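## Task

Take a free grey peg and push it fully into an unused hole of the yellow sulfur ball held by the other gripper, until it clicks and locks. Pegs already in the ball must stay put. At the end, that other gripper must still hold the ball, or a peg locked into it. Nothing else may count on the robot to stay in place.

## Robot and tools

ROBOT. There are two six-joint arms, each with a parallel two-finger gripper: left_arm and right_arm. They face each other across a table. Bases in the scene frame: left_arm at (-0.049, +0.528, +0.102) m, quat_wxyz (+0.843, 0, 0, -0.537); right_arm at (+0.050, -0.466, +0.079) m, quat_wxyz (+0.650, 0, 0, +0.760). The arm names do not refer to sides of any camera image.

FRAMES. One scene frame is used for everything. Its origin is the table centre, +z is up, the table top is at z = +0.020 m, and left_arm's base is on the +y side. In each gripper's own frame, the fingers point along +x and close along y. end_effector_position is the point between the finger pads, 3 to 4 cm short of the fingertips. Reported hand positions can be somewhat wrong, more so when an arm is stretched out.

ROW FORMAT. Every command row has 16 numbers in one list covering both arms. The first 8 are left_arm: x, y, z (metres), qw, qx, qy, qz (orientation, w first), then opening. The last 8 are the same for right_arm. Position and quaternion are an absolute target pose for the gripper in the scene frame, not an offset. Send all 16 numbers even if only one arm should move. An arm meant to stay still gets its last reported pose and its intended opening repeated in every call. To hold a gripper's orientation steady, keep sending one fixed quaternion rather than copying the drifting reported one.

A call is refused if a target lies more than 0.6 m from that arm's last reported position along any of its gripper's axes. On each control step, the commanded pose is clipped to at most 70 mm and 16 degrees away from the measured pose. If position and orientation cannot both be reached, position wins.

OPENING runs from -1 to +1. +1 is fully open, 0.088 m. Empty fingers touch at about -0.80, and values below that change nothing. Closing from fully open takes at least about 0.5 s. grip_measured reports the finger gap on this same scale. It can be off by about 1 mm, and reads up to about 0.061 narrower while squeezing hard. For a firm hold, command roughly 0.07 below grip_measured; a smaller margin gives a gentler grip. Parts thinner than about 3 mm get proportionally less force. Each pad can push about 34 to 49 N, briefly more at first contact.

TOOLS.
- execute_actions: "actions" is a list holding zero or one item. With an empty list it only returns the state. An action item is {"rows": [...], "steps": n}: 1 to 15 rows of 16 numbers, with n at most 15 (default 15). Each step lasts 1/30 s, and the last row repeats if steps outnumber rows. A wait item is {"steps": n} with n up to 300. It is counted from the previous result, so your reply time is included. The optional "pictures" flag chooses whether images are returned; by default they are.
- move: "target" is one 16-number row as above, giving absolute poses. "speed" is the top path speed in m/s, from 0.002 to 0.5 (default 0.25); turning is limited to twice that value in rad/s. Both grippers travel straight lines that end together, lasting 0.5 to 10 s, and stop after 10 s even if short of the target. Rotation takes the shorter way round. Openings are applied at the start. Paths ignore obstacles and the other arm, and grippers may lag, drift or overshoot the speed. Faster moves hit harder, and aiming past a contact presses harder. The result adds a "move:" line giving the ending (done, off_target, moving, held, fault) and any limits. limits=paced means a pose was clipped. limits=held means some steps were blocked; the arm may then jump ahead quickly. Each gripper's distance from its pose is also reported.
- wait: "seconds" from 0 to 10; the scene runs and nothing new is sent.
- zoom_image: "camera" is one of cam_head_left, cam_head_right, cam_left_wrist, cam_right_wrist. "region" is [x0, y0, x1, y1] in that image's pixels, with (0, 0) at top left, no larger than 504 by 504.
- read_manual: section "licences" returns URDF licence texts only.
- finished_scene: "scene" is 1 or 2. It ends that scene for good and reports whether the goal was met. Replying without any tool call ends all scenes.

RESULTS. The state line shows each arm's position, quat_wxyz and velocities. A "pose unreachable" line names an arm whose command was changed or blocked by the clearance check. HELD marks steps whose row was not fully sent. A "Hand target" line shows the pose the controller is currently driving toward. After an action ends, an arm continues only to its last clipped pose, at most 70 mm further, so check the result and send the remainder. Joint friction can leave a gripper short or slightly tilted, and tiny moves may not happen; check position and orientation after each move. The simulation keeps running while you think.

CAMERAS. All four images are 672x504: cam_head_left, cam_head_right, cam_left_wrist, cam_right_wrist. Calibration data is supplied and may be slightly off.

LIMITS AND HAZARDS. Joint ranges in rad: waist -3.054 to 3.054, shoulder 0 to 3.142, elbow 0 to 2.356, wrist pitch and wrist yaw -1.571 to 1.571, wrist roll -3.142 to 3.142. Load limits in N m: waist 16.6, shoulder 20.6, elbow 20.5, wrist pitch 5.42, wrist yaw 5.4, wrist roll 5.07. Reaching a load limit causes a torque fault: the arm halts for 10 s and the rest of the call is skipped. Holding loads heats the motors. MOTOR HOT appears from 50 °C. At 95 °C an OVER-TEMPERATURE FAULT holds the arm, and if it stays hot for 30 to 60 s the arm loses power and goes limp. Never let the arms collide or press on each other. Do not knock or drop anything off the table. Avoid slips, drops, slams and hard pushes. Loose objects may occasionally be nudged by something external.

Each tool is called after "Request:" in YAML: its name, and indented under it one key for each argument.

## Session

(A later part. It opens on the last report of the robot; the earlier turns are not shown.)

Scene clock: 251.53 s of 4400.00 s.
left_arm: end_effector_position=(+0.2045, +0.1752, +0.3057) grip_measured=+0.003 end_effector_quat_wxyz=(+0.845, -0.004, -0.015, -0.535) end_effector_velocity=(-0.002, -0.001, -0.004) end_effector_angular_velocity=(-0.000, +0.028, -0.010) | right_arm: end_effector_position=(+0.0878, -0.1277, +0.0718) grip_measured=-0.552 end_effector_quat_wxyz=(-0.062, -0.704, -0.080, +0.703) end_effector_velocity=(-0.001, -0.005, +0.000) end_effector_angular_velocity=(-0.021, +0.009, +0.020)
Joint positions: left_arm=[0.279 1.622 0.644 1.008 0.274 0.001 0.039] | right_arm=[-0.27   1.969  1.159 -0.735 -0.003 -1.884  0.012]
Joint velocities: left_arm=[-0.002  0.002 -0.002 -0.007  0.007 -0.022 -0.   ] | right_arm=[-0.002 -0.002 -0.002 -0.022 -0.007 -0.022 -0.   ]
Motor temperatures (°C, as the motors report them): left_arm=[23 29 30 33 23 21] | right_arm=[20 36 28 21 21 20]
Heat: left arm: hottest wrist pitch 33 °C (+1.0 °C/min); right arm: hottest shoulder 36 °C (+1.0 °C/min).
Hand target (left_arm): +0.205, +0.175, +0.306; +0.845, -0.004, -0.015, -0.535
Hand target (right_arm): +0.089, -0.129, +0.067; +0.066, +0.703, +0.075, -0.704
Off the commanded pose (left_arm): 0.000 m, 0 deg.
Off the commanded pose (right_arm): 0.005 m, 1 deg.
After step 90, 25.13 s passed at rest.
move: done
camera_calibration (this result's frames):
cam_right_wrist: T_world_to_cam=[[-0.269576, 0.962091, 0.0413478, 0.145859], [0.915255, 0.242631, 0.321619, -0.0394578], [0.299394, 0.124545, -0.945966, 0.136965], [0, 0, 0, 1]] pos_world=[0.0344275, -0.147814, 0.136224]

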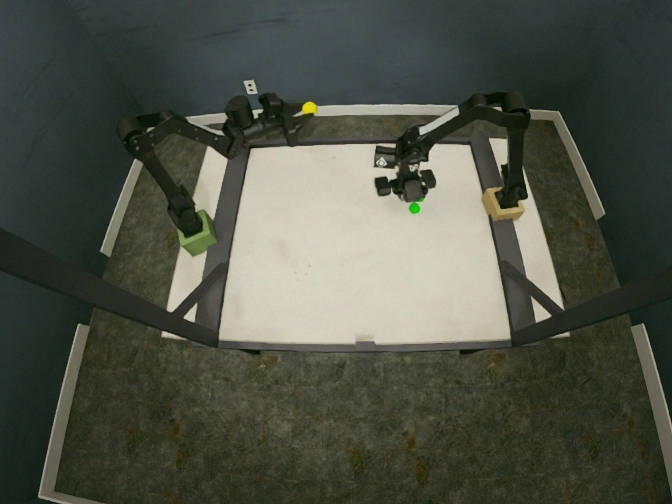

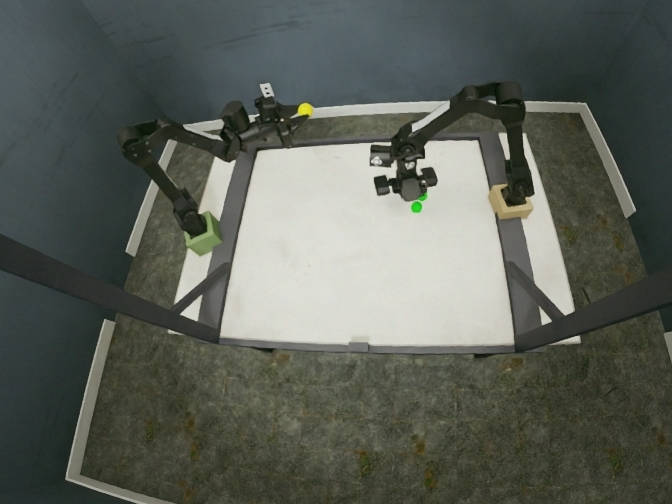

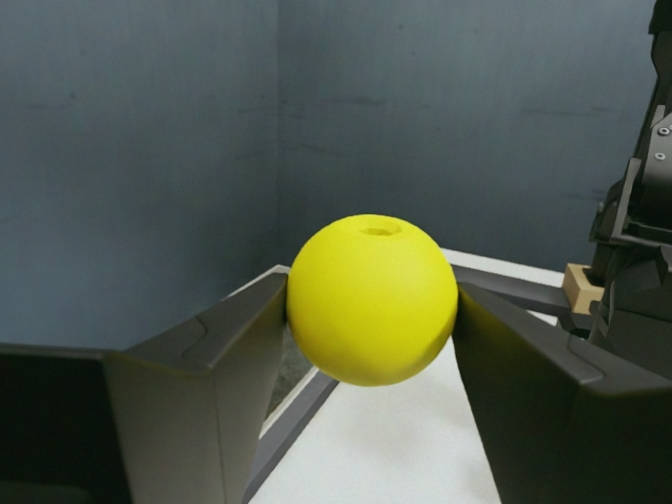

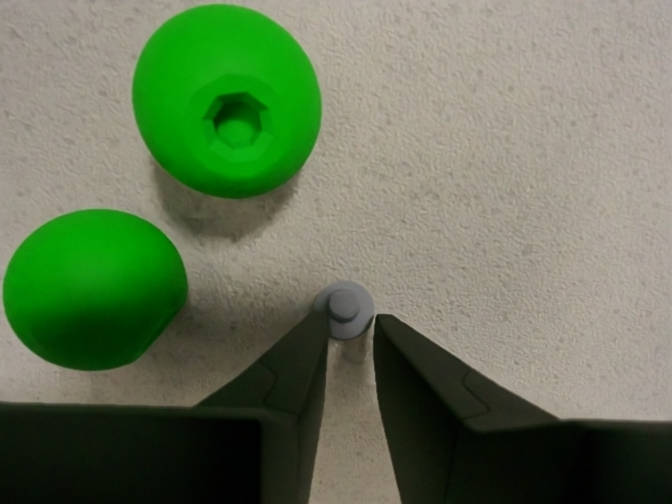

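Request:
execute_actions:
  actions:
    - {"rows": [[0.2045,0.1752,0.3057,0.845,-0.004,-0.015,-0.535,-0.07,0.0885,-0.1293,0.0672,-0.0668,-0.7036,-0.0751,0.7034,-0.555],[0.2045,0.1752,0.3057,0.845,-0.004,-0.015,-0.535,-0.07,0.0885,-0.1295,0.0672,-0.0671,-0.7037,-0.0747,0.7033,-0.555],[0.2045,0.1752,0.3057,0.845,-0.004,-0.015,-0.535,-0.07,0.0884,-0.1297,0.0673,-0.0674,-0.7038,-0.0743,0.7033,-0.555],[0.2045,0.1752,0.3057,0.845,-0.004,-0.015,-0.535,-0.07,0.0884,-0.1299,0.0673,-0.0677,-0.7039,-0.0740,0.7032,-0.555],[0.2045,0.1752,0.3057,0.845,-0.004,-0.015,-0.535,-0.07,0.0883,-0.1301,0.0673,-0.0680,-0.7040,-0.0737,0.7031,-0.555],[0.2045,0.1752,0.3057,0.845,-0.004,-0.015,-0.535,-0.07,0.0883,-0.1302,0.0673,-0.0682,-0.7041,-0.0734,0.7031,-0.555],[0.2045,0.1752,0.3057,0.845,-0.004,-0.015,-0.535,-0.07,0.0883,-0.1302,0.0673,-0.0682,-0.7041,-0.0734,0.7031,-0.555],[0.2045,0.1752,0.3057,0.845,-0.004,-0.015,-0.535,-0.07,0.0883,-0.1303,0.0670,-0.0685,-0.7040,-0.0731,0.7032,-0.555],[0.2045,0.1752,0.3057,0.845,-0.004,-0.015,-0.535,-0.07,0.0883,-0.1304,0.0667,-0.0688,-0.7040,-0.0728,0.7032,-0.555],[0.2045,0.1752,0.3057,0.845,-0.004,-0.015,-0.535,-0.07,0.0883,-0.1305,0.0664,-0.0691,-0.7039,-0.0725,0.7033,-0.555],[0.2045,0.1752,0.3057,0.845,-0.004,-0.015,-0.535,-0.07,0.0883,-0.1306,0.0661,-0.0694,-0.7039,-0.0722,0.7033,-0.555],[0.2045,0.1752,0.3057,0.845,-0.004,-0.015,-0.535,-0.07,0.0883,-0.1307,0.0659,-0.0697,-0.7038,-0.0719,0.7034,-0.555],[0.2045,0.1752,0.3057,0.845,-0.004,-0.015,-0.535,-0.07,0.0883,-0.1308,0.0657,-0.0700,-0.7038,-0.0716,0.7034,-0.555]], "steps": 15}

Request:
execute_actions:
  actions: []

Scene clock: 294.57 s of 4400.00 s.
left_arm: end_effector_position=(+0.2045, +0.1752, +0.3057) grip_measured=+0.003 end_effector_quat_wxyz=(+0.845, -0.004, -0.015, -0.535) end_effector_velocity=(-0.001, -0.002, +0.000) end_effector_angular_velocity=(+0.005, -0.005, +0.000) | right_arm: end_effector_position=(+0.0877, -0.1286, +0.0705) grip_measured=-0.552 end_effector_quat_wxyz=(-0.064, -0.704, -0.078, +0.703) end_effector_velocity=(-0.003, -0.004, -0.006) end_effector_angular_velocity=(-0.024, +0.025, -0.009)
Joint positions: left_arm=[0.279 1.622 0.644 1.008 0.274 0.001 0.039] | right_arm=[-0.27   1.973  1.159 -0.737 -0.003 -1.885  0.012]
Joint velocities: left_arm=[-0.007 -0.002  0.002 -0.007 -0.007  0.007 -0.   ] | right_arm=[-0.002  0.017 -0.002 -0.007 -0.022  0.007 -0.   ]
Motor temperatures (°C, as the motors report them): left_arm=[23 29 30 34 23 21] | right_arm=[20 35 29 21 21 20]
Heat: left arm: hottest wrist pitch 34 °C (+1.0 °C/min); right arm: hottest shoulder 35 °C (+0.0 °C/min).
Hand target (left_arm): +0.205, +0.175, +0.306; +0.845, -0.004, -0.015, -0.535
Hand target (right_arm): +0.088, -0.131, +0.066; +0.070, +0.704, +0.072, -0.703
Off the commanded pose (left_arm): 0.000 m, 0 deg.
Off the commanded pose (right_arm): 0.005 m, 1 deg.
Steps of this call (steps 1 to 90: nothing new was sent; then 39.53 s passed at rest; steps 91 to 105: all 15 steps of this action). Readings (end_effector_position):
91: left_arm (+0.2045, +0.1752, +0.3057) | right_arm (+0.0879, -0.1276, +0.0718)
92: left_arm (+0.2045, +0.1752, +0.3057) | right_arm (+0.0879, -0.1276, +0.0718)
94: left_arm (+0.2045, +0.1752, +0.3057) | right_arm (+0.0879, -0.1276, +0.0718)
98: left_arm (+0.2045, +0.1752, +0.3057) | right_arm (+0.0878, -0.1280, +0.0718)
105: the state above
camera_calibration (this result's frames):
cam_right_wrist: T_world_to_cam=[[-0.269919, 0.962208, 0.0360488, 0.147108], [0.915366, 0.244803, 0.319651, -0.0383647], [0.298746, 0.119278, -0.946849, 0.135377], [0, 0, 0, 1]] pos_world=[0.0343814, -0.148304, 0.135142]

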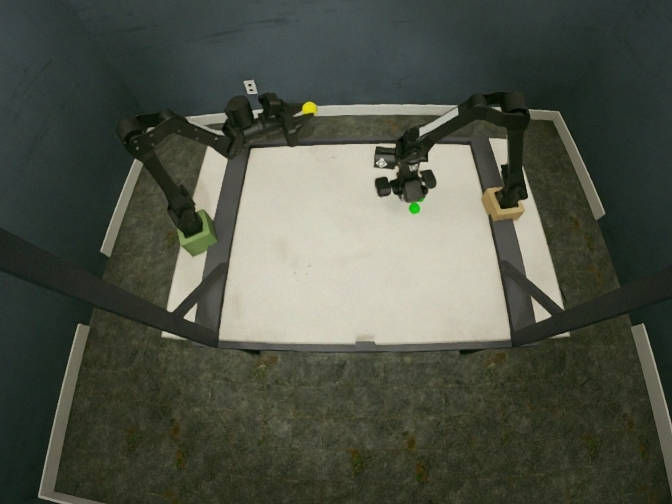

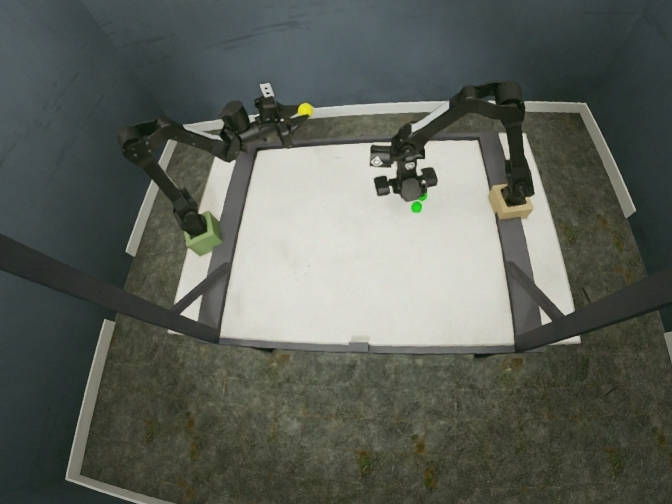

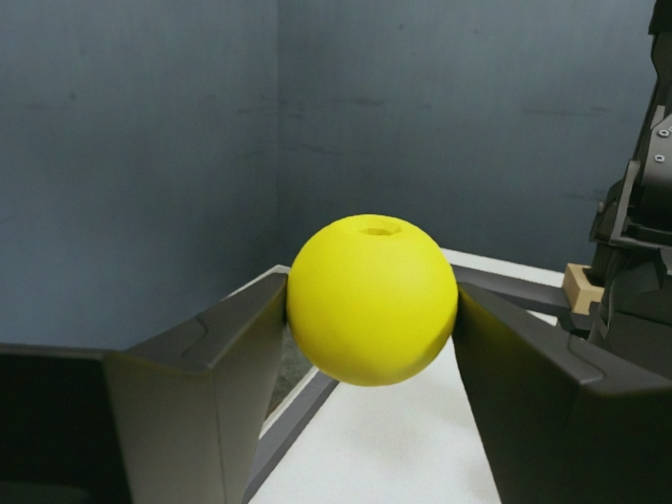

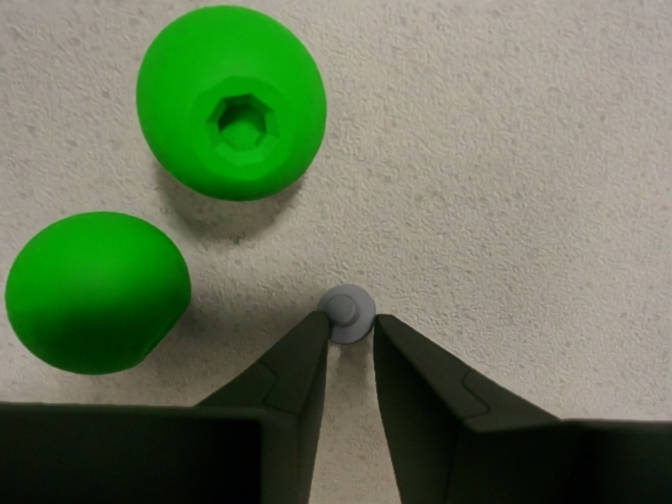

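Scene clock: 294.57 s of 4400.00 s.
left_arm: end_effector_position=(+0.2045, +0.1752, +0.3057) grip_measured=+0.003 end_effector_quat_wxyz=(+0.845, -0.004, -0.015, -0.535) end_effector_velocity=(-0.001, -0.002, +0.000) end_effector_angular_velocity=(+0.005, -0.005, +0.000) | right_arm: end_effector_position=(+0.0877, -0.1286, +0.0705) grip_measured=-0.552 end_effector_quat_wxyz=(-0.064, -0.704, -0.078, +0.703) end_effector_velocity=(-0.003, -0.004, -0.006) end_effector_angular_velocity=(-0.024, +0.025, -0.009)
Joint positions: left_arm=[0.279 1.622 0.644 1.008 0.274 0.001 0.039] | right_arm=[-0.27   1.973  1.159 -0.737 -0.003 -1.885  0.012]
Joint velocities: left_arm=[-0.007 -0.002  0.002 -0.007 -0.007  0.007 -0.   ] | right_arm=[-0.002  0.017 -0.002 -0.007 -0.022  0.007 -0.   ]
Motor temperatures (°C, as the motors report them): left_arm=[23 29 30 34 23 21] | right_arm=[20 35 29 21 21 20]
Heat: left arm: hottest wrist pitch 34 °C (+1.0 °C/min); right arm: hottest shoulder 35 °C (+0.0 °C/min).
Hand target (left_arm): +0.205, +0.175, +0.306; +0.845, -0.004, -0.015, -0.535
Hand target (right_arm): +0.088, -0.131, +0.066; +0.070, +0.704, +0.072, -0.703
Off the commanded pose (left_arm): 0.000 m, 0 deg.
Off the commanded pose (right_arm): 0.005 m, 1 deg.
camera_calibration (this result's frames):
cam_right_wrist: T_world_to_cam=[[-0.269919, 0.962208, 0.0360488, 0.147108], [0.915366, 0.244803, 0.319651, -0.0383647], [0.298746, 0.119278, -0.946849, 0.135377], [0, 0, 0, 1]] pos_world=[0.0343814, -0.148304, 0.135142]

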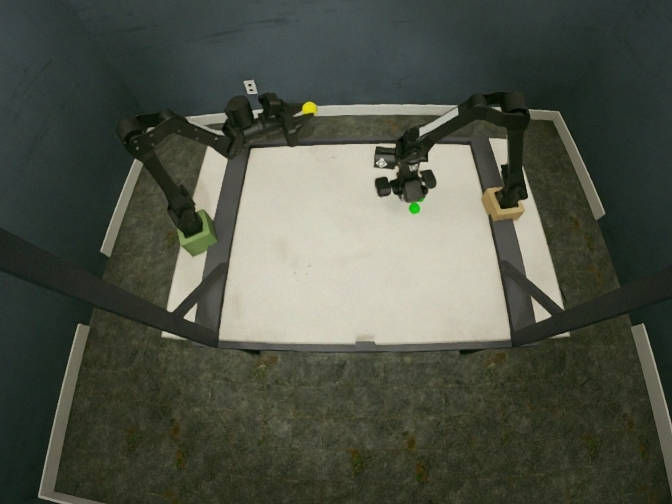

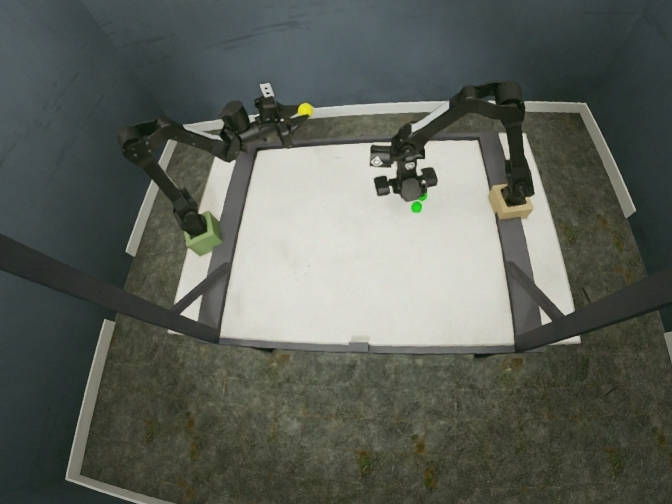

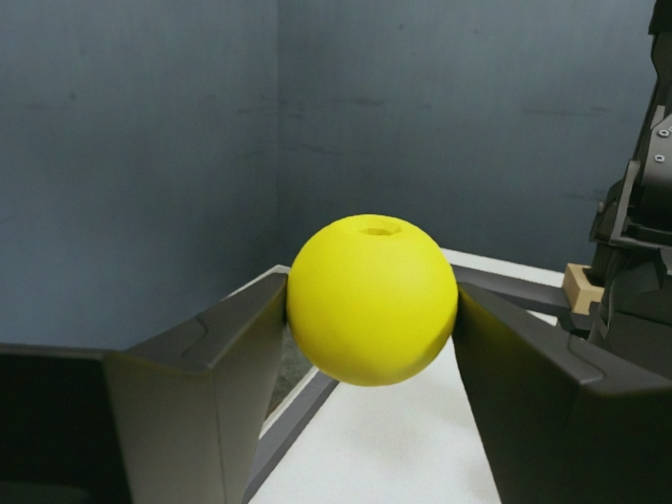

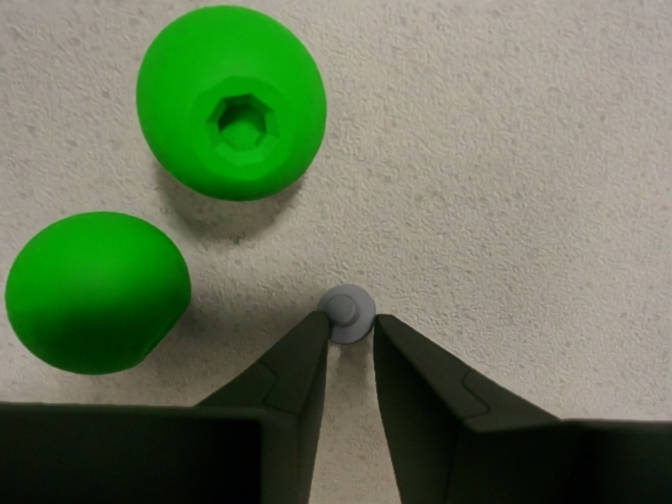

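Request:
execute_actions:
  actions:
    - {"steps": 5}

Request:
zoom_image:
  camera: "cam_right_wrist"
  region: [290, 260, 410, 380]

Scene clock: 298.53 s of 4400.00 s.
left_arm: end_effector_position=(+0.2045, +0.1752, +0.3057) grip_measured=+0.003 end_effector_quat_wxyz=(+0.845, -0.004, -0.015, -0.535) end_effector_velocity=(-0.002, -0.001, -0.002) end_effector_angular_velocity=(+0.009, -0.002, -0.010) | right_arm: end_effector_position=(+0.0877, -0.1286, +0.0704) grip_measured=-0.552 end_effector_quat_wxyz=(-0.064, -0.704, -0.078, +0.703) end_effector_velocity=(-0.005, -0.004, -0.000) end_effector_angular_velocity=(-0.018, +0.039, +0.006)
Joint positions: left_arm=[0.279 1.622 0.644 1.008 0.274 0.001 0.039] | right_arm=[-0.27   1.973  1.159 -0.737 -0.003 -1.885  0.012]
Joint velocities: left_arm=[-0.002 -0.002 -0.002 -0.007  0.007  0.007 -0.   ] | right_arm=[-0.002  0.002  0.002 -0.022 -0.037 -0.007 -0.   ]
Motor temperatures (°C, as the motors report them): left_arm=[23 29 30 34 23 21] | right_arm=[20 35 29 21 21 20]
Heat: left arm: hottest wrist pitch 34 °C (+1.0 °C/min); right arm: hottest shoulder 35 °C (-1.0 °C/min).
Hand target (left_arm): +0.205, +0.175, +0.306; +0.845, -0.004, -0.015, -0.535
Hand target (right_arm): +0.088, -0.131, +0.066; +0.070, +0.704, +0.072, -0.703
Off the commanded pose (left_arm): 0.000 m, 0 deg.
Off the commanded pose (right_arm): 0.005 m, 1 deg.
Steps of this call (steps 1 to 90: nothing new was sent; then 0.97 s passed at rest). Readings (end_effector_position):
1: left_arm (+0.2045, +0.1752, +0.3057) | right_arm (+0.0877, -0.1286, +0.0704)
2: left_arm (+0.2045, +0.1752, +0.3057) | right_arm (+0.0877, -0.1286, +0.0704)
4: left_arm (+0.2045, +0.1752, +0.3057) | right_arm (+0.0877, -0.1286, +0.0704)
8: left_arm (+0.2045, +0.1752, +0.3057) | right_arm (+0.0877, -0.1286, +0.0704)
90: the state above
camera_calibration (this result's frames):
cam_right_wrist: T_world_to_cam=[[-0.269917, 0.962222, 0.0356956, 0.147178], [0.91538, 0.244924, 0.319519, -0.0382872], [0.298706, 0.118919, -0.946907, 0.13523], [0, 0, 0, 1]] pos_world=[0.0343794, -0.148322, 0.13503]

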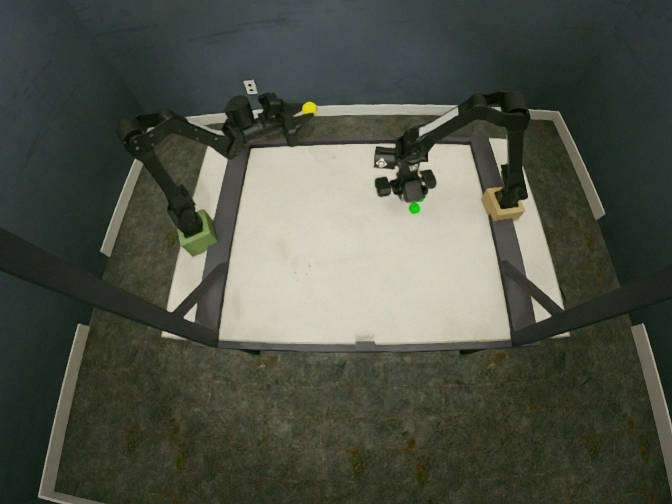

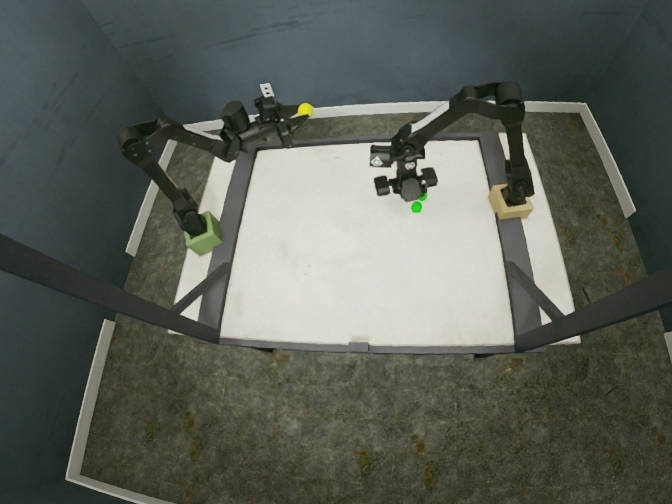

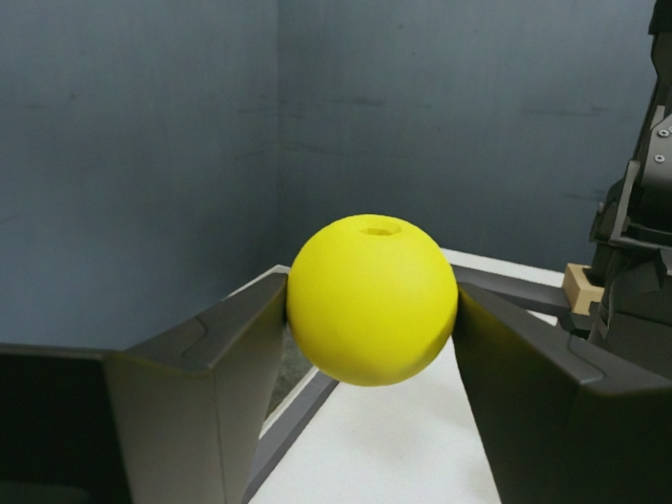

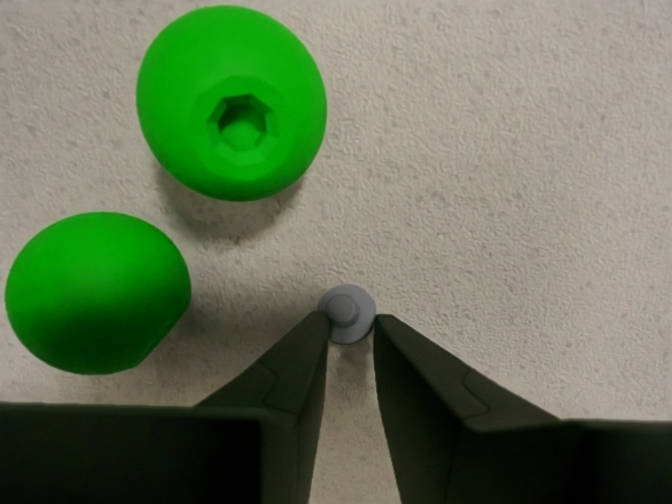

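Region (290, 260, 410, 380) of cam_right_wrist's 672x504 image, scaled by 4.200, with more detail than that image has.

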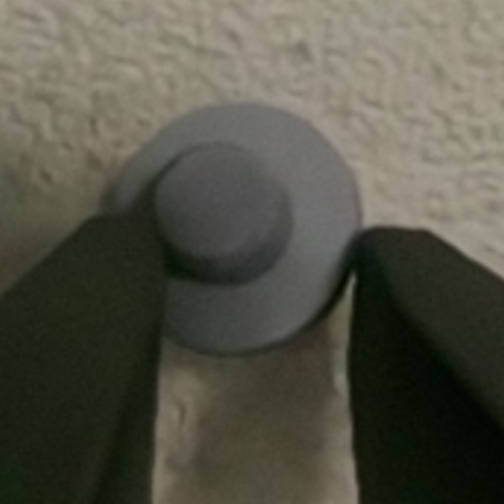

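Request:
execute_actions:
  actions:
    - {"rows": [[0.2045,0.1752,0.3057,0.845,-0.004,-0.015,-0.535,-0.07,0.0883,-0.1300,0.0670,-0.0680,-0.7042,-0.0736,0.7030,-0.555],[0.2045,0.1752,0.3057,0.845,-0.004,-0.015,-0.535,-0.07,0.0883,-0.1293,0.0687,-0.0660,-0.7046,-0.0756,0.7026,-0.555],[0.2045,0.1752,0.3057,0.845,-0.004,-0.015,-0.535,-0.07,0.0884,-0.1286,0.0704,-0.0640,-0.7051,-0.0776,0.7021,-0.555],[0.2045,0.1752,0.3057,0.845,-0.004,-0.015,-0.535,-0.07,0.0884,-0.1283,0.0714,-0.0629,-0.7053,-0.0787,0.7019,-0.555],[0.2045,0.1752,0.3057,0.845,-0.004,-0.015,-0.535,-0.07,0.0884,-0.1279,0.0723,-0.0619,-0.7055,-0.0797,0.7017,-0.555],[0.2045,0.1752,0.3057,0.845,-0.004,-0.015,-0.535,-0.07,0.0885,-0.1276,0.0733,-0.0608,-0.7057,-0.0808,0.7015,-0.555],[0.2045,0.1752,0.3057,0.845,-0.004,-0.015,-0.535,-0.07,0.0885,-0.1275,0.0742,-0.0601,-0.7059,-0.0815,0.7013,-0.555],[0.2045,0.1752,0.3057,0.845,-0.004,-0.015,-0.535,-0.07,0.0885,-0.1277,0.0752,-0.0598,-0.7059,-0.0818,0.7013,-0.555],[0.2045,0.1752,0.3057,0.845,-0.004,-0.015,-0.535,-0.07,0.0884,-0.1280,0.0762,-0.0598,-0.7059,-0.0818,0.7013,-0.555],[0.2045,0.1752,0.3057,0.845,-0.004,-0.015,-0.535,-0.07,0.0884,-0.1284,0.0772,-0.0600,-0.7059,-0.0816,0.7013,-0.555],[0.2045,0.1752,0.3057,0.845,-0.004,-0.015,-0.535,-0.07,0.0884,-0.1289,0.0781,-0.0603,-0.7058,-0.0813,0.7014,-0.555]], "steps": 15}
  pictures: false

Request:
execute_actions:
  actions:
    - {"steps": 10}

Request:
zoom_image:
  camera: "cam_right_wrist"
  region: [290, 260, 410, 380]

Scene clock: 322.67 s of 4400.00 s.
left_arm: end_effector_position=(+0.2045, +0.1752, +0.3057) grip_measured=+0.003 end_effector_quat_wxyz=(+0.845, -0.004, -0.015, -0.535) end_effector_velocity=(+0.000, -0.000, +0.000) end_effector_angular_velocity=(-0.001, +0.008, +0.005) | right_arm: end_effector_position=(+0.0877, -0.1292, +0.0745) grip_measured=-0.552 end_effector_quat_wxyz=(-0.063, -0.704, -0.079, +0.703) end_effector_velocity=(-0.003, -0.001, +0.011) end_effector_angular_velocity=(+0.015, +0.020, +0.005)
Joint positions: left_arm=[0.279 1.622 0.644 1.008 0.274 0.001 0.039] | right_arm=[-0.27   1.96   1.159 -0.746 -0.003 -1.885  0.012]
Joint velocities: left_arm=[-0.002 -0.002  0.002 -0.007 -0.007 -0.007  0.   ] | right_arm=[-0.002 -0.037 -0.002 -0.022 -0.022 -0.007 -0.   ]
Motor temperatures (°C, as the motors report them): left_arm=[23 29 30 34 23 21] | right_arm=[20 35 29 21 21 20]
Heat: left arm: hottest wrist pitch 34 °C (+1.0 °C/min); right arm: hottest shoulder 35 °C (-1.0 °C/min).
Hand target (left_arm): +0.205, +0.175, +0.306; +0.845, -0.004, -0.015, -0.535
Hand target (right_arm): +0.088, -0.129, +0.078; +0.060, +0.706, +0.081, -0.701
Off the commanded pose (left_arm): 0.000 m, 0 deg.
Off the commanded pose (right_arm): 0.004 m, 0 deg.
Steps of this call (steps 1 to 90: nothing new was sent; then 20.63 s passed at rest; steps 91 to 105: all 15 steps of this action). Readings (end_effector_position):
91: left_arm (+0.2045, +0.1752, +0.3057) | right_arm (+0.0877, -0.1286, +0.0704)
92: left_arm (+0.2045, +0.1752, +0.3057) | right_arm (+0.0877, -0.1286, +0.0704)
94: left_arm (+0.2045, +0.1752, +0.3057) | right_arm (+0.0877, -0.1286, +0.0704)
98: left_arm (+0.2045, +0.1752, +0.3057) | right_arm (+0.0877, -0.1286, +0.0704)
105: the state above

Scene clock: 323.00 s of 4400.00 s.
left_arm: end_effector_position=(+0.2045, +0.1752, +0.3057) grip_measured=+0.003 end_effector_quat_wxyz=(+0.845, -0.004, -0.015, -0.535) end_effector_velocity=(-0.000, +0.000, -0.002) end_effector_angular_velocity=(+0.002, +0.012, +0.005) | right_arm: end_effector_position=(+0.0876, -0.1295, +0.0749) grip_measured=-0.552 end_effector_quat_wxyz=(-0.063, -0.704, -0.079, +0.703) end_effector_velocity=(+0.001, -0.006, +0.000) end_effector_angular_velocity=(-0.021, +0.010, +0.000)
Joint positions: left_arm=[0.279 1.622 0.644 1.008 0.274 0.001 0.039] | right_arm=[-0.27   1.959  1.159 -0.748 -0.003 -1.885  0.012]
Joint velocities: left_arm=[-0.002 -0.002 -0.002 -0.007 -0.007 -0.007  0.   ] | right_arm=[-0.007 -0.002 -0.002 -0.022 -0.007 -0.007 -0.   ]
Motor temperatures (°C, as the motors report them): left_arm=[23 29 30 34 23 21] | right_arm=[20 35 29 21 21 20]
Heat: left arm: hottest wrist pitch 34 °C (+1.0 °C/min); right arm: hottest shoulder 35 °C (-1.0 °C/min).
Hand target (left_arm): +0.205, +0.175, +0.306; +0.845, -0.004, -0.015, -0.535
Hand target (right_arm): +0.088, -0.129, +0.078; +0.060, +0.706, +0.081, -0.701
Off the commanded pose (left_arm): 0.000 m, 0 deg.
Off the commanded pose (right_arm): 0.003 m, 0 deg.
Steps of this call (steps 1 to 10: nothing new was sent). Readings (end_effector_position):
1: left_arm (+0.2045, +0.1752, +0.3057) | right_arm (+0.0877, -0.1293, +0.0748)
2: left_arm (+0.2045, +0.1752, +0.3057) | right_arm (+0.0877, -0.1294, +0.0749)
4: left_arm (+0.2045, +0.1752, +0.3057) | right_arm (+0.0876, -0.1295, +0.0749)
8: left_arm (+0.2045, +0.1752, +0.3057) | right_arm (+0.0876, -0.1295, +0.0749)
10: the state above
camera_calibration (this result's frames):
cam_right_wrist: T_world_to_cam=[[-0.26993, 0.962109, 0.0385206, 0.147591], [0.91527, 0.243954, 0.320575, -0.0396065], [0.299031, 0.121789, -0.94644, 0.139883], [0, 0, 0, 1]] pos_world=[0.0342604, -0.149372, 0.139402]

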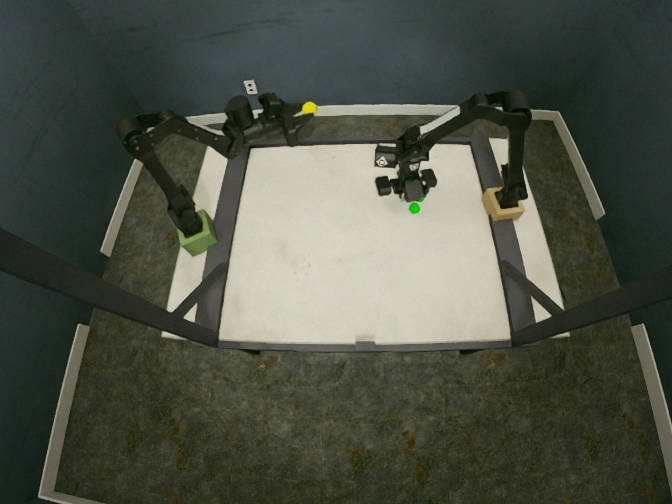

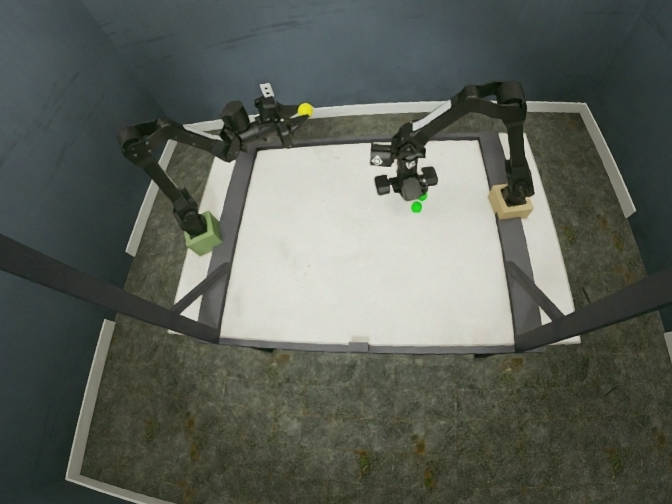

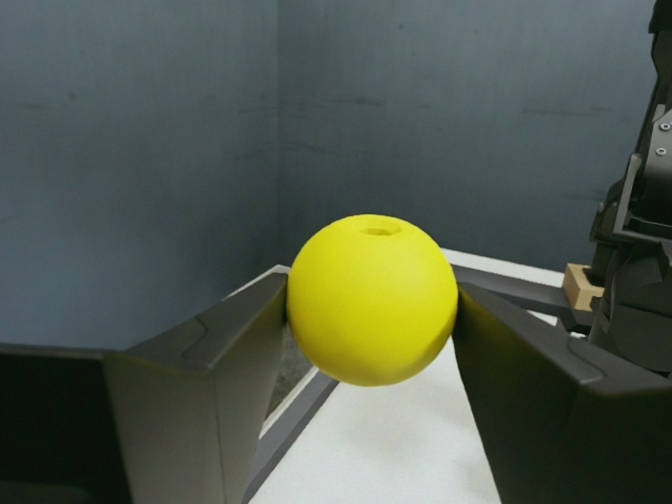

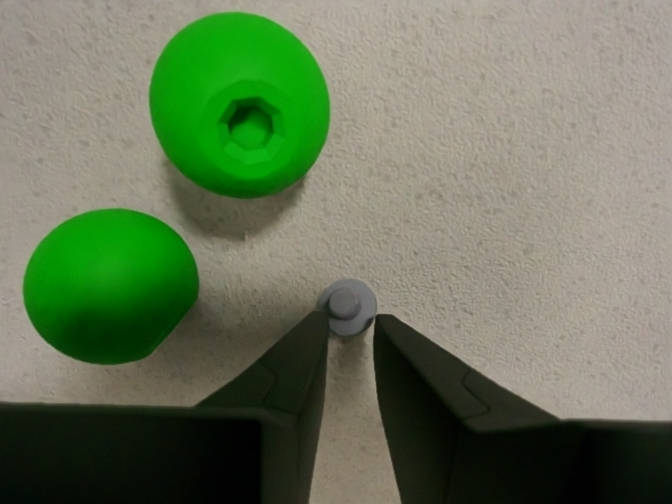

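Region (290, 260, 410, 380) of cam_right_wrist's 672x504 image, scaled by 4.200, with more detail than that image has.

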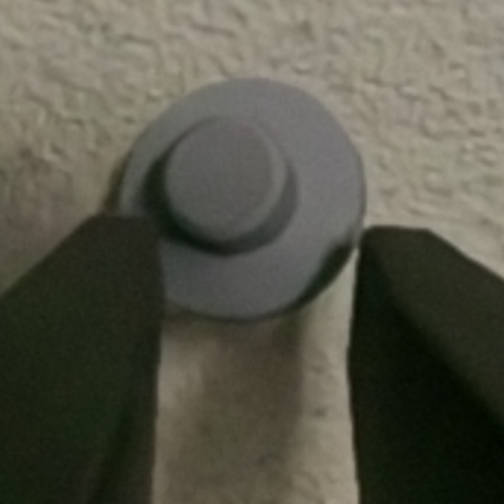

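Request:
move:
  target: [0.2045, 0.1752, 0.3057, 0.845, -0.004, -0.015, -0.535, -0.07, 0.0820, -0.1327, 0.0725, -0.2530, -0.6603, -0.2538, 0.6599, -0.575]
  speed: 0.3

Request:
zoom_image:
  camera: "cam_right_wrist"
  region: [290, 270, 410, 390]

Scene clock: 349.30 s of 4400.00 s.
left_arm: end_effector_position=(+0.2045, +0.1752, +0.3057) grip_measured=+0.003 end_effector_quat_wxyz=(+0.845, -0.004, -0.015, -0.535) end_effector_velocity=(-0.004, -0.002, -0.002) end_effector_angular_velocity=(+0.003, +0.011, -0.015) | right_arm: end_effector_position=(+0.0826, -0.1315, +0.0748) grip_measured=-0.572 end_effector_quat_wxyz=(+0.248, +0.662, +0.255, -0.660) end_effector_velocity=(-0.000, -0.000, +0.001) end_effector_angular_velocity=(-0.002, +0.007, +0.005)
Joint positions: left_arm=[0.279 1.622 0.644 1.008 0.274 0.001 0.039] | right_arm=[-0.256  1.959  1.159 -0.76  -0.003 -2.396  0.011]
Joint velocities: left_arm=[-0.007 -0.002 -0.002 -0.007  0.007 -0.007 -0.   ] | right_arm=[-0.002 -0.002  0.002 -0.007 -0.007 -0.007 -0.   ]
Motor temperatures (°C, as the motors report them): left_arm=[23 30 30 34 23 21] | right_arm=[20 40 29 21 21 20]
Heat: left arm: hottest wrist pitch 34 °C (+0.0 °C/min); right arm: hottest shoulder 40 °C (+5.0 °C/min).
Hand target (left_arm): +0.205, +0.175, +0.306; +0.845, -0.004, -0.015, -0.535
Hand target (right_arm): +0.082, -0.133, +0.073; +0.253, +0.660, +0.254, -0.660
Off the commanded pose (left_arm): 0.000 m, 0 deg.
Off the commanded pose (right_arm): 0.003 m, 1 deg.
After step 90, 21.97 s passed at rest.
move: done
camera_calibration (this result's frames):
cam_right_wrist: T_world_to_cam=[[-0.716536, 0.697079, 0.0256358, 0.151245], [0.666217, 0.672996, 0.321297, 0.0424545], [0.206716, 0.2473, -0.946632, 0.165744], [0, 0, 0, 1]] pos_world=[0.0458262, -0.17499, 0.139381]

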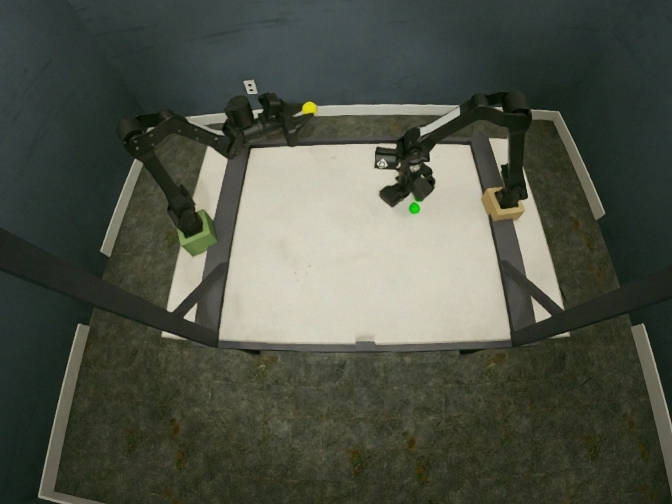

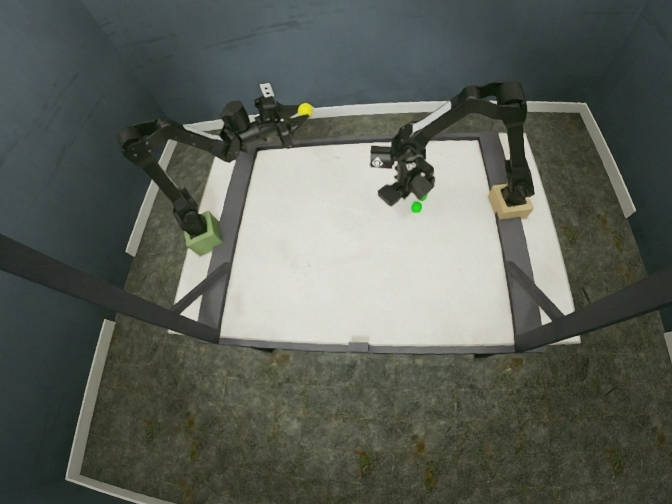

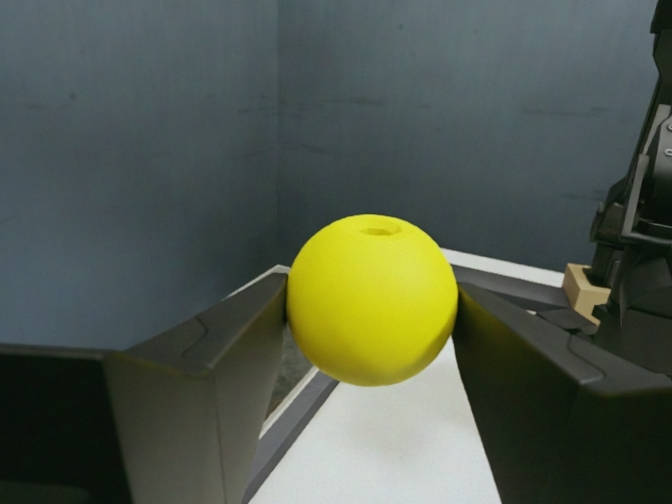

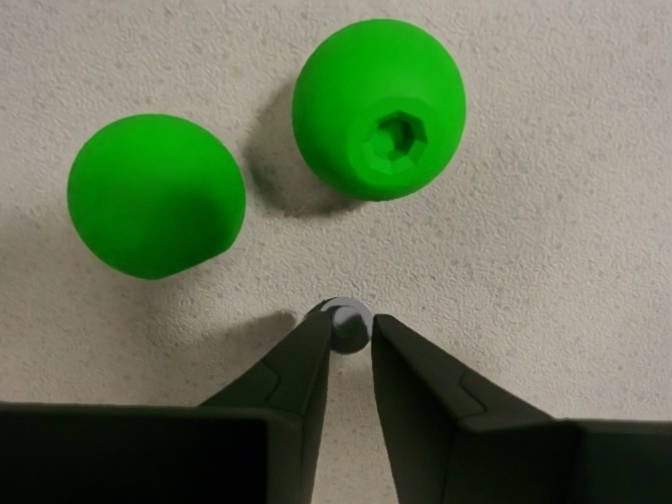

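Region (290, 270, 410, 390) of cam_right_wrist's 672x504 image, scaled by 4.200, with more detail than that image has.

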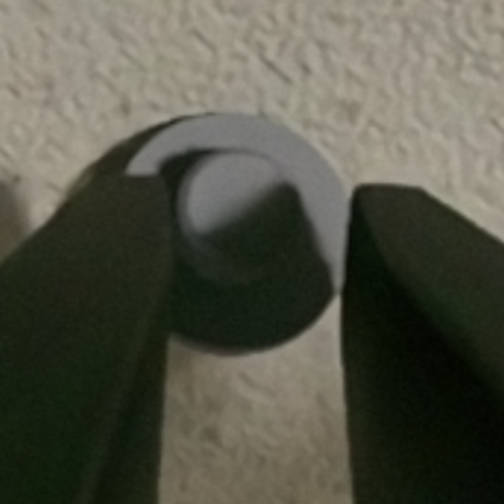

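Request:
execute_actions:
  actions:
    - {"rows": [[0.2045,0.1752,0.3057,0.845,-0.004,-0.015,-0.535,-0.07,0.0825,-0.1326,0.0721,-0.2530,-0.6603,-0.2538,0.6599,-0.575],[0.2045,0.1752,0.3057,0.845,-0.004,-0.015,-0.535,-0.07,0.0830,-0.1325,0.0718,-0.2529,-0.6603,-0.2539,0.6599,-0.575],[0.2045,0.1752,0.3057,0.845,-0.004,-0.015,-0.535,-0.07,0.0835,-0.1324,0.0714,-0.2529,-0.6604,-0.2539,0.6598,-0.575],[0.2045,0.1752,0.3057,0.845,-0.004,-0.015,-0.535,-0.07,0.0840,-0.1323,0.0711,-0.2528,-0.6604,-0.2540,0.6598,-0.575],[0.2045,0.1752,0.3057,0.845,-0.004,-0.015,-0.535,-0.07,0.0844,-0.1322,0.0707,-0.2528,-0.6604,-0.2540,0.6598,-0.575],[0.2045,0.1752,0.3057,0.845,-0.004,-0.015,-0.535,-0.07,0.0844,-0.1324,0.0702,-0.2533,-0.6602,-0.2535,0.6600,-0.575],[0.2045,0.1752,0.3057,0.845,-0.004,-0.015,-0.535,-0.07,0.0844,-0.1325,0.0698,-0.2537,-0.6599,-0.2531,0.6603,-0.575],[0.2045,0.1752,0.3057,0.845,-0.004,-0.015,-0.535,-0.07,0.0844,-0.1327,0.0693,-0.2542,-0.6597,-0.2526,0.6605,-0.575],[0.2045,0.1752,0.3057,0.845,-0.004,-0.015,-0.535,-0.07,0.0843,-0.1328,0.0689,-0.2546,-0.6595,-0.2522,0.6607,-0.575],[0.2045,0.1752,0.3057,0.845,-0.004,-0.015,-0.535,-0.07,0.0843,-0.1330,0.0684,-0.2551,-0.6592,-0.2517,0.6610,-0.575],[0.2045,0.1752,0.3057,0.845,-0.004,-0.015,-0.535,-0.07,0.0843,-0.1331,0.0680,-0.2555,-0.6590,-0.2513,0.6612,-0.575]], "steps": 15}
  pictures: false

Request:
execute_actions:
  actions:
    - {"steps": 8}

Request:
zoom_image:
  camera: "cam_right_wrist"
  region: [290, 270, 410, 390]

Scene clock: 369.70 s of 4400.00 s.
left_arm: end_effector_position=(+0.2045, +0.1752, +0.3057) grip_measured=+0.003 end_effector_quat_wxyz=(+0.845, -0.004, -0.015, -0.535) end_effector_velocity=(+0.003, +0.003, -0.009) end_effector_angular_velocity=(+0.027, +0.015, +0.025) | right_arm: end_effector_position=(+0.0830, -0.1317, +0.0726) grip_measured=-0.572 end_effector_quat_wxyz=(+0.251, +0.660, +0.256, -0.660) end_effector_velocity=(-0.001, -0.003, -0.003) end_effector_angular_velocity=(-0.016, +0.009, +0.005)
Joint positions: left_arm=[0.279 1.622 0.644 1.008 0.274 0.001 0.039] | right_arm=[-0.257  1.966  1.159 -0.757 -0.003 -2.404  0.011]
Joint velocities: left_arm=[ 0.002  0.002 -0.007 -0.022 -0.022  0.007 -0.   ] | right_arm=[-0.002  0.007 -0.002 -0.007 -0.007 -0.007 -0.   ]
Motor temperatures (°C, as the motors report them): left_arm=[23 30 31 35 23 21] | right_arm=[20 39 29 21 21 20]
Heat: left arm: hottest wrist pitch 35 °C (+1.0 °C/min); right arm: hottest shoulder 39 °C (+4.1 °C/min).
Hand target (left_arm): +0.205, +0.175, +0.306; +0.845, -0.004, -0.015, -0.535
Hand target (right_arm): +0.084, -0.133, +0.068; +0.256, +0.659, +0.251, -0.661
Off the commanded pose (left_arm): 0.000 m, 0 deg.
Off the commanded pose (right_arm): 0.005 m, 1 deg.
Steps of this call (steps 1 to 90: nothing new was sent; then 16.90 s passed at rest; steps 91 to 105: all 15 steps of this action). Readings (end_effector_position):
91: left_arm (+0.2045, +0.1752, +0.3057) | right_arm (+0.0826, -0.1315, +0.0748)
92: left_arm (+0.2045, +0.1752, +0.3057) | right_arm (+0.0826, -0.1315, +0.0748)
94: left_arm (+0.2045, +0.1752, +0.3057) | right_arm (+0.0826, -0.1315, +0.0748)
98: left_arm (+0.2045, +0.1752, +0.3057) | right_arm (+0.0830, -0.1310, +0.0747)
105: the state above

Scene clock: 369.97 s of 4400.00 s.
left_arm: end_effector_position=(+0.2045, +0.1752, +0.3057) grip_measured=+0.003 end_effector_quat_wxyz=(+0.845, -0.004, -0.015, -0.535) end_effector_velocity=(+0.002, +0.001, +0.000) end_effector_angular_velocity=(-0.001, +0.008, +0.010) | right_arm: end_effector_position=(+0.0830, -0.1317, +0.0724) grip_measured=-0.572 end_effector_quat_wxyz=(+0.251, +0.660, +0.256, -0.660) end_effector_velocity=(-0.003, -0.002, +0.000) end_effector_angular_velocity=(-0.005, +0.022, +0.020)
Joint positions: left_arm=[0.279 1.622 0.644 1.008 0.274 0.001 0.039] | right_arm=[-0.257  1.967  1.159 -0.757 -0.003 -2.404  0.011]
Joint velocities: left_arm=[ 0.002 -0.002  0.002 -0.007 -0.007 -0.007 -0.   ] | right_arm=[-0.002 -0.002 -0.002 -0.007 -0.022 -0.022 -0.   ]
Motor temperatures (°C, as the motors report them): left_arm=[23 30 31 35 23 21] | right_arm=[20 39 29 21 21 20]
Heat: left arm: hottest wrist pitch 35 °C (+1.0 °C/min); right arm: hottest shoulder 39 °C (+4.0 °C/min).
Hand target (left_arm): +0.205, +0.175, +0.306; +0.845, -0.004, -0.015, -0.535
Hand target (right_arm): +0.084, -0.133, +0.068; +0.256, +0.659, +0.251, -0.661
Off the commanded pose (left_arm): 0.000 m, 0 deg.
Off the commanded pose (right_arm): 0.005 m, 1 deg.
Steps of this call (steps 1 to 8: nothing new was sent). Readings (end_effector_position):
1: left_arm (+0.2045, +0.1752, +0.3057) | right_arm (+0.0830, -0.1317, +0.0724)
2: left_arm (+0.2045, +0.1752, +0.3057) | right_arm (+0.0830, -0.1317, +0.0724)
4: left_arm (+0.2045, +0.1752, +0.3057) | right_arm (+0.0830, -0.1317, +0.0724)
8: the state above
camera_calibration (this result's frames):
cam_right_wrist: T_world_to_cam=[[-0.721296, 0.692252, 0.0227616, 0.151677], [0.661699, 0.679006, 0.317972, 0.0445271], [0.204662, 0.244413, -0.947827, 0.16332], [0, 0, 0, 1]] pos_world=[0.0465155, -0.175151, 0.137189]

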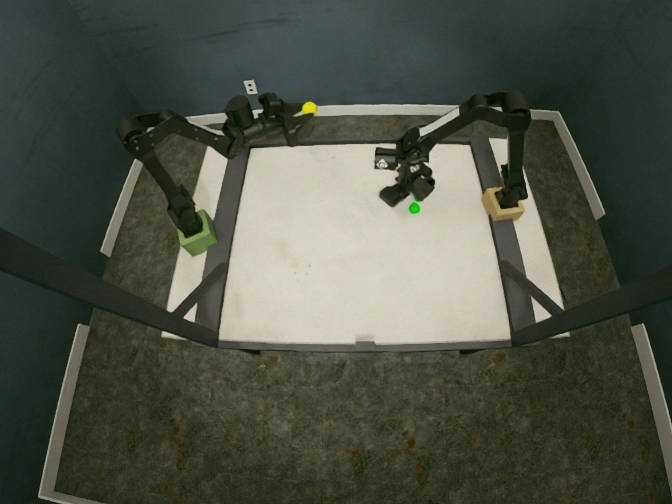

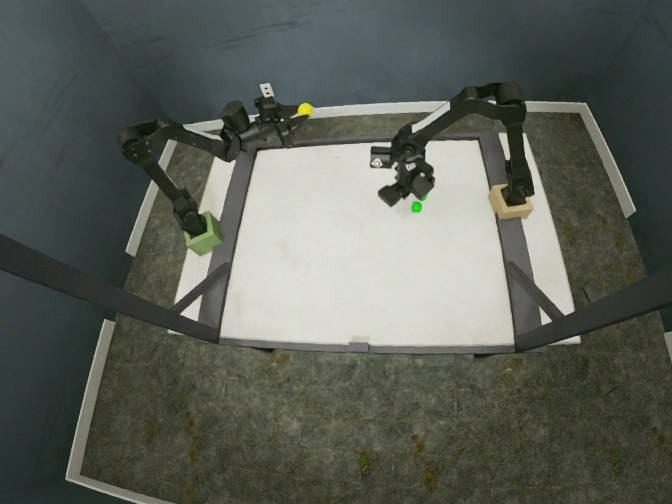

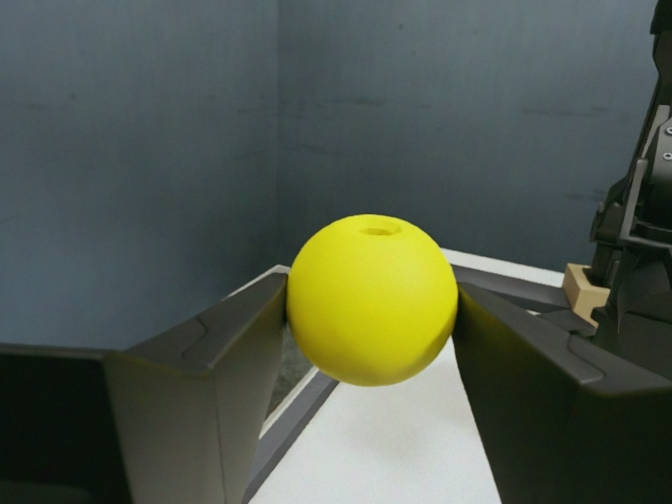

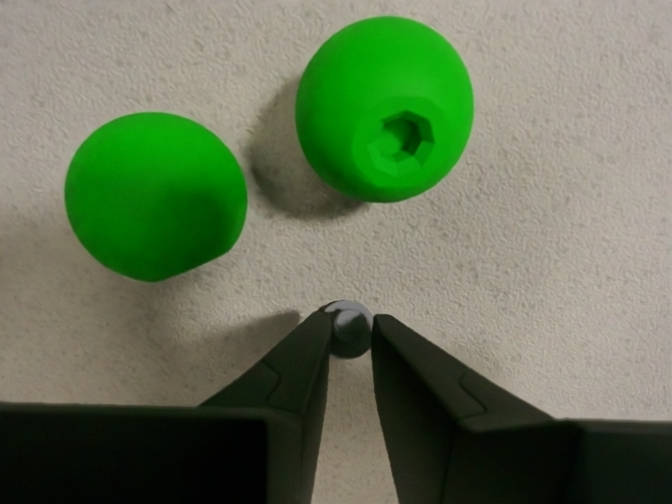

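Region (290, 270, 410, 390) of cam_right_wrist's 672x504 image, scaled by 4.200, with more detail than that image has.

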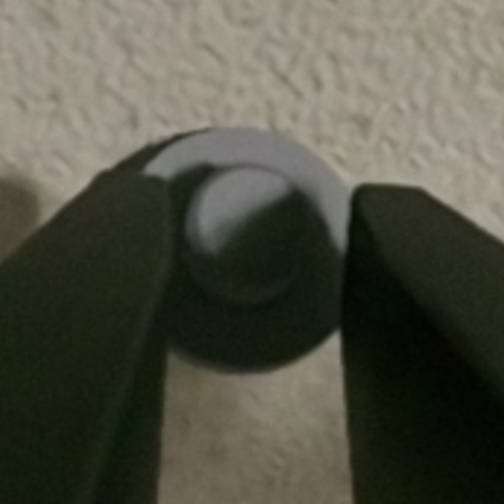

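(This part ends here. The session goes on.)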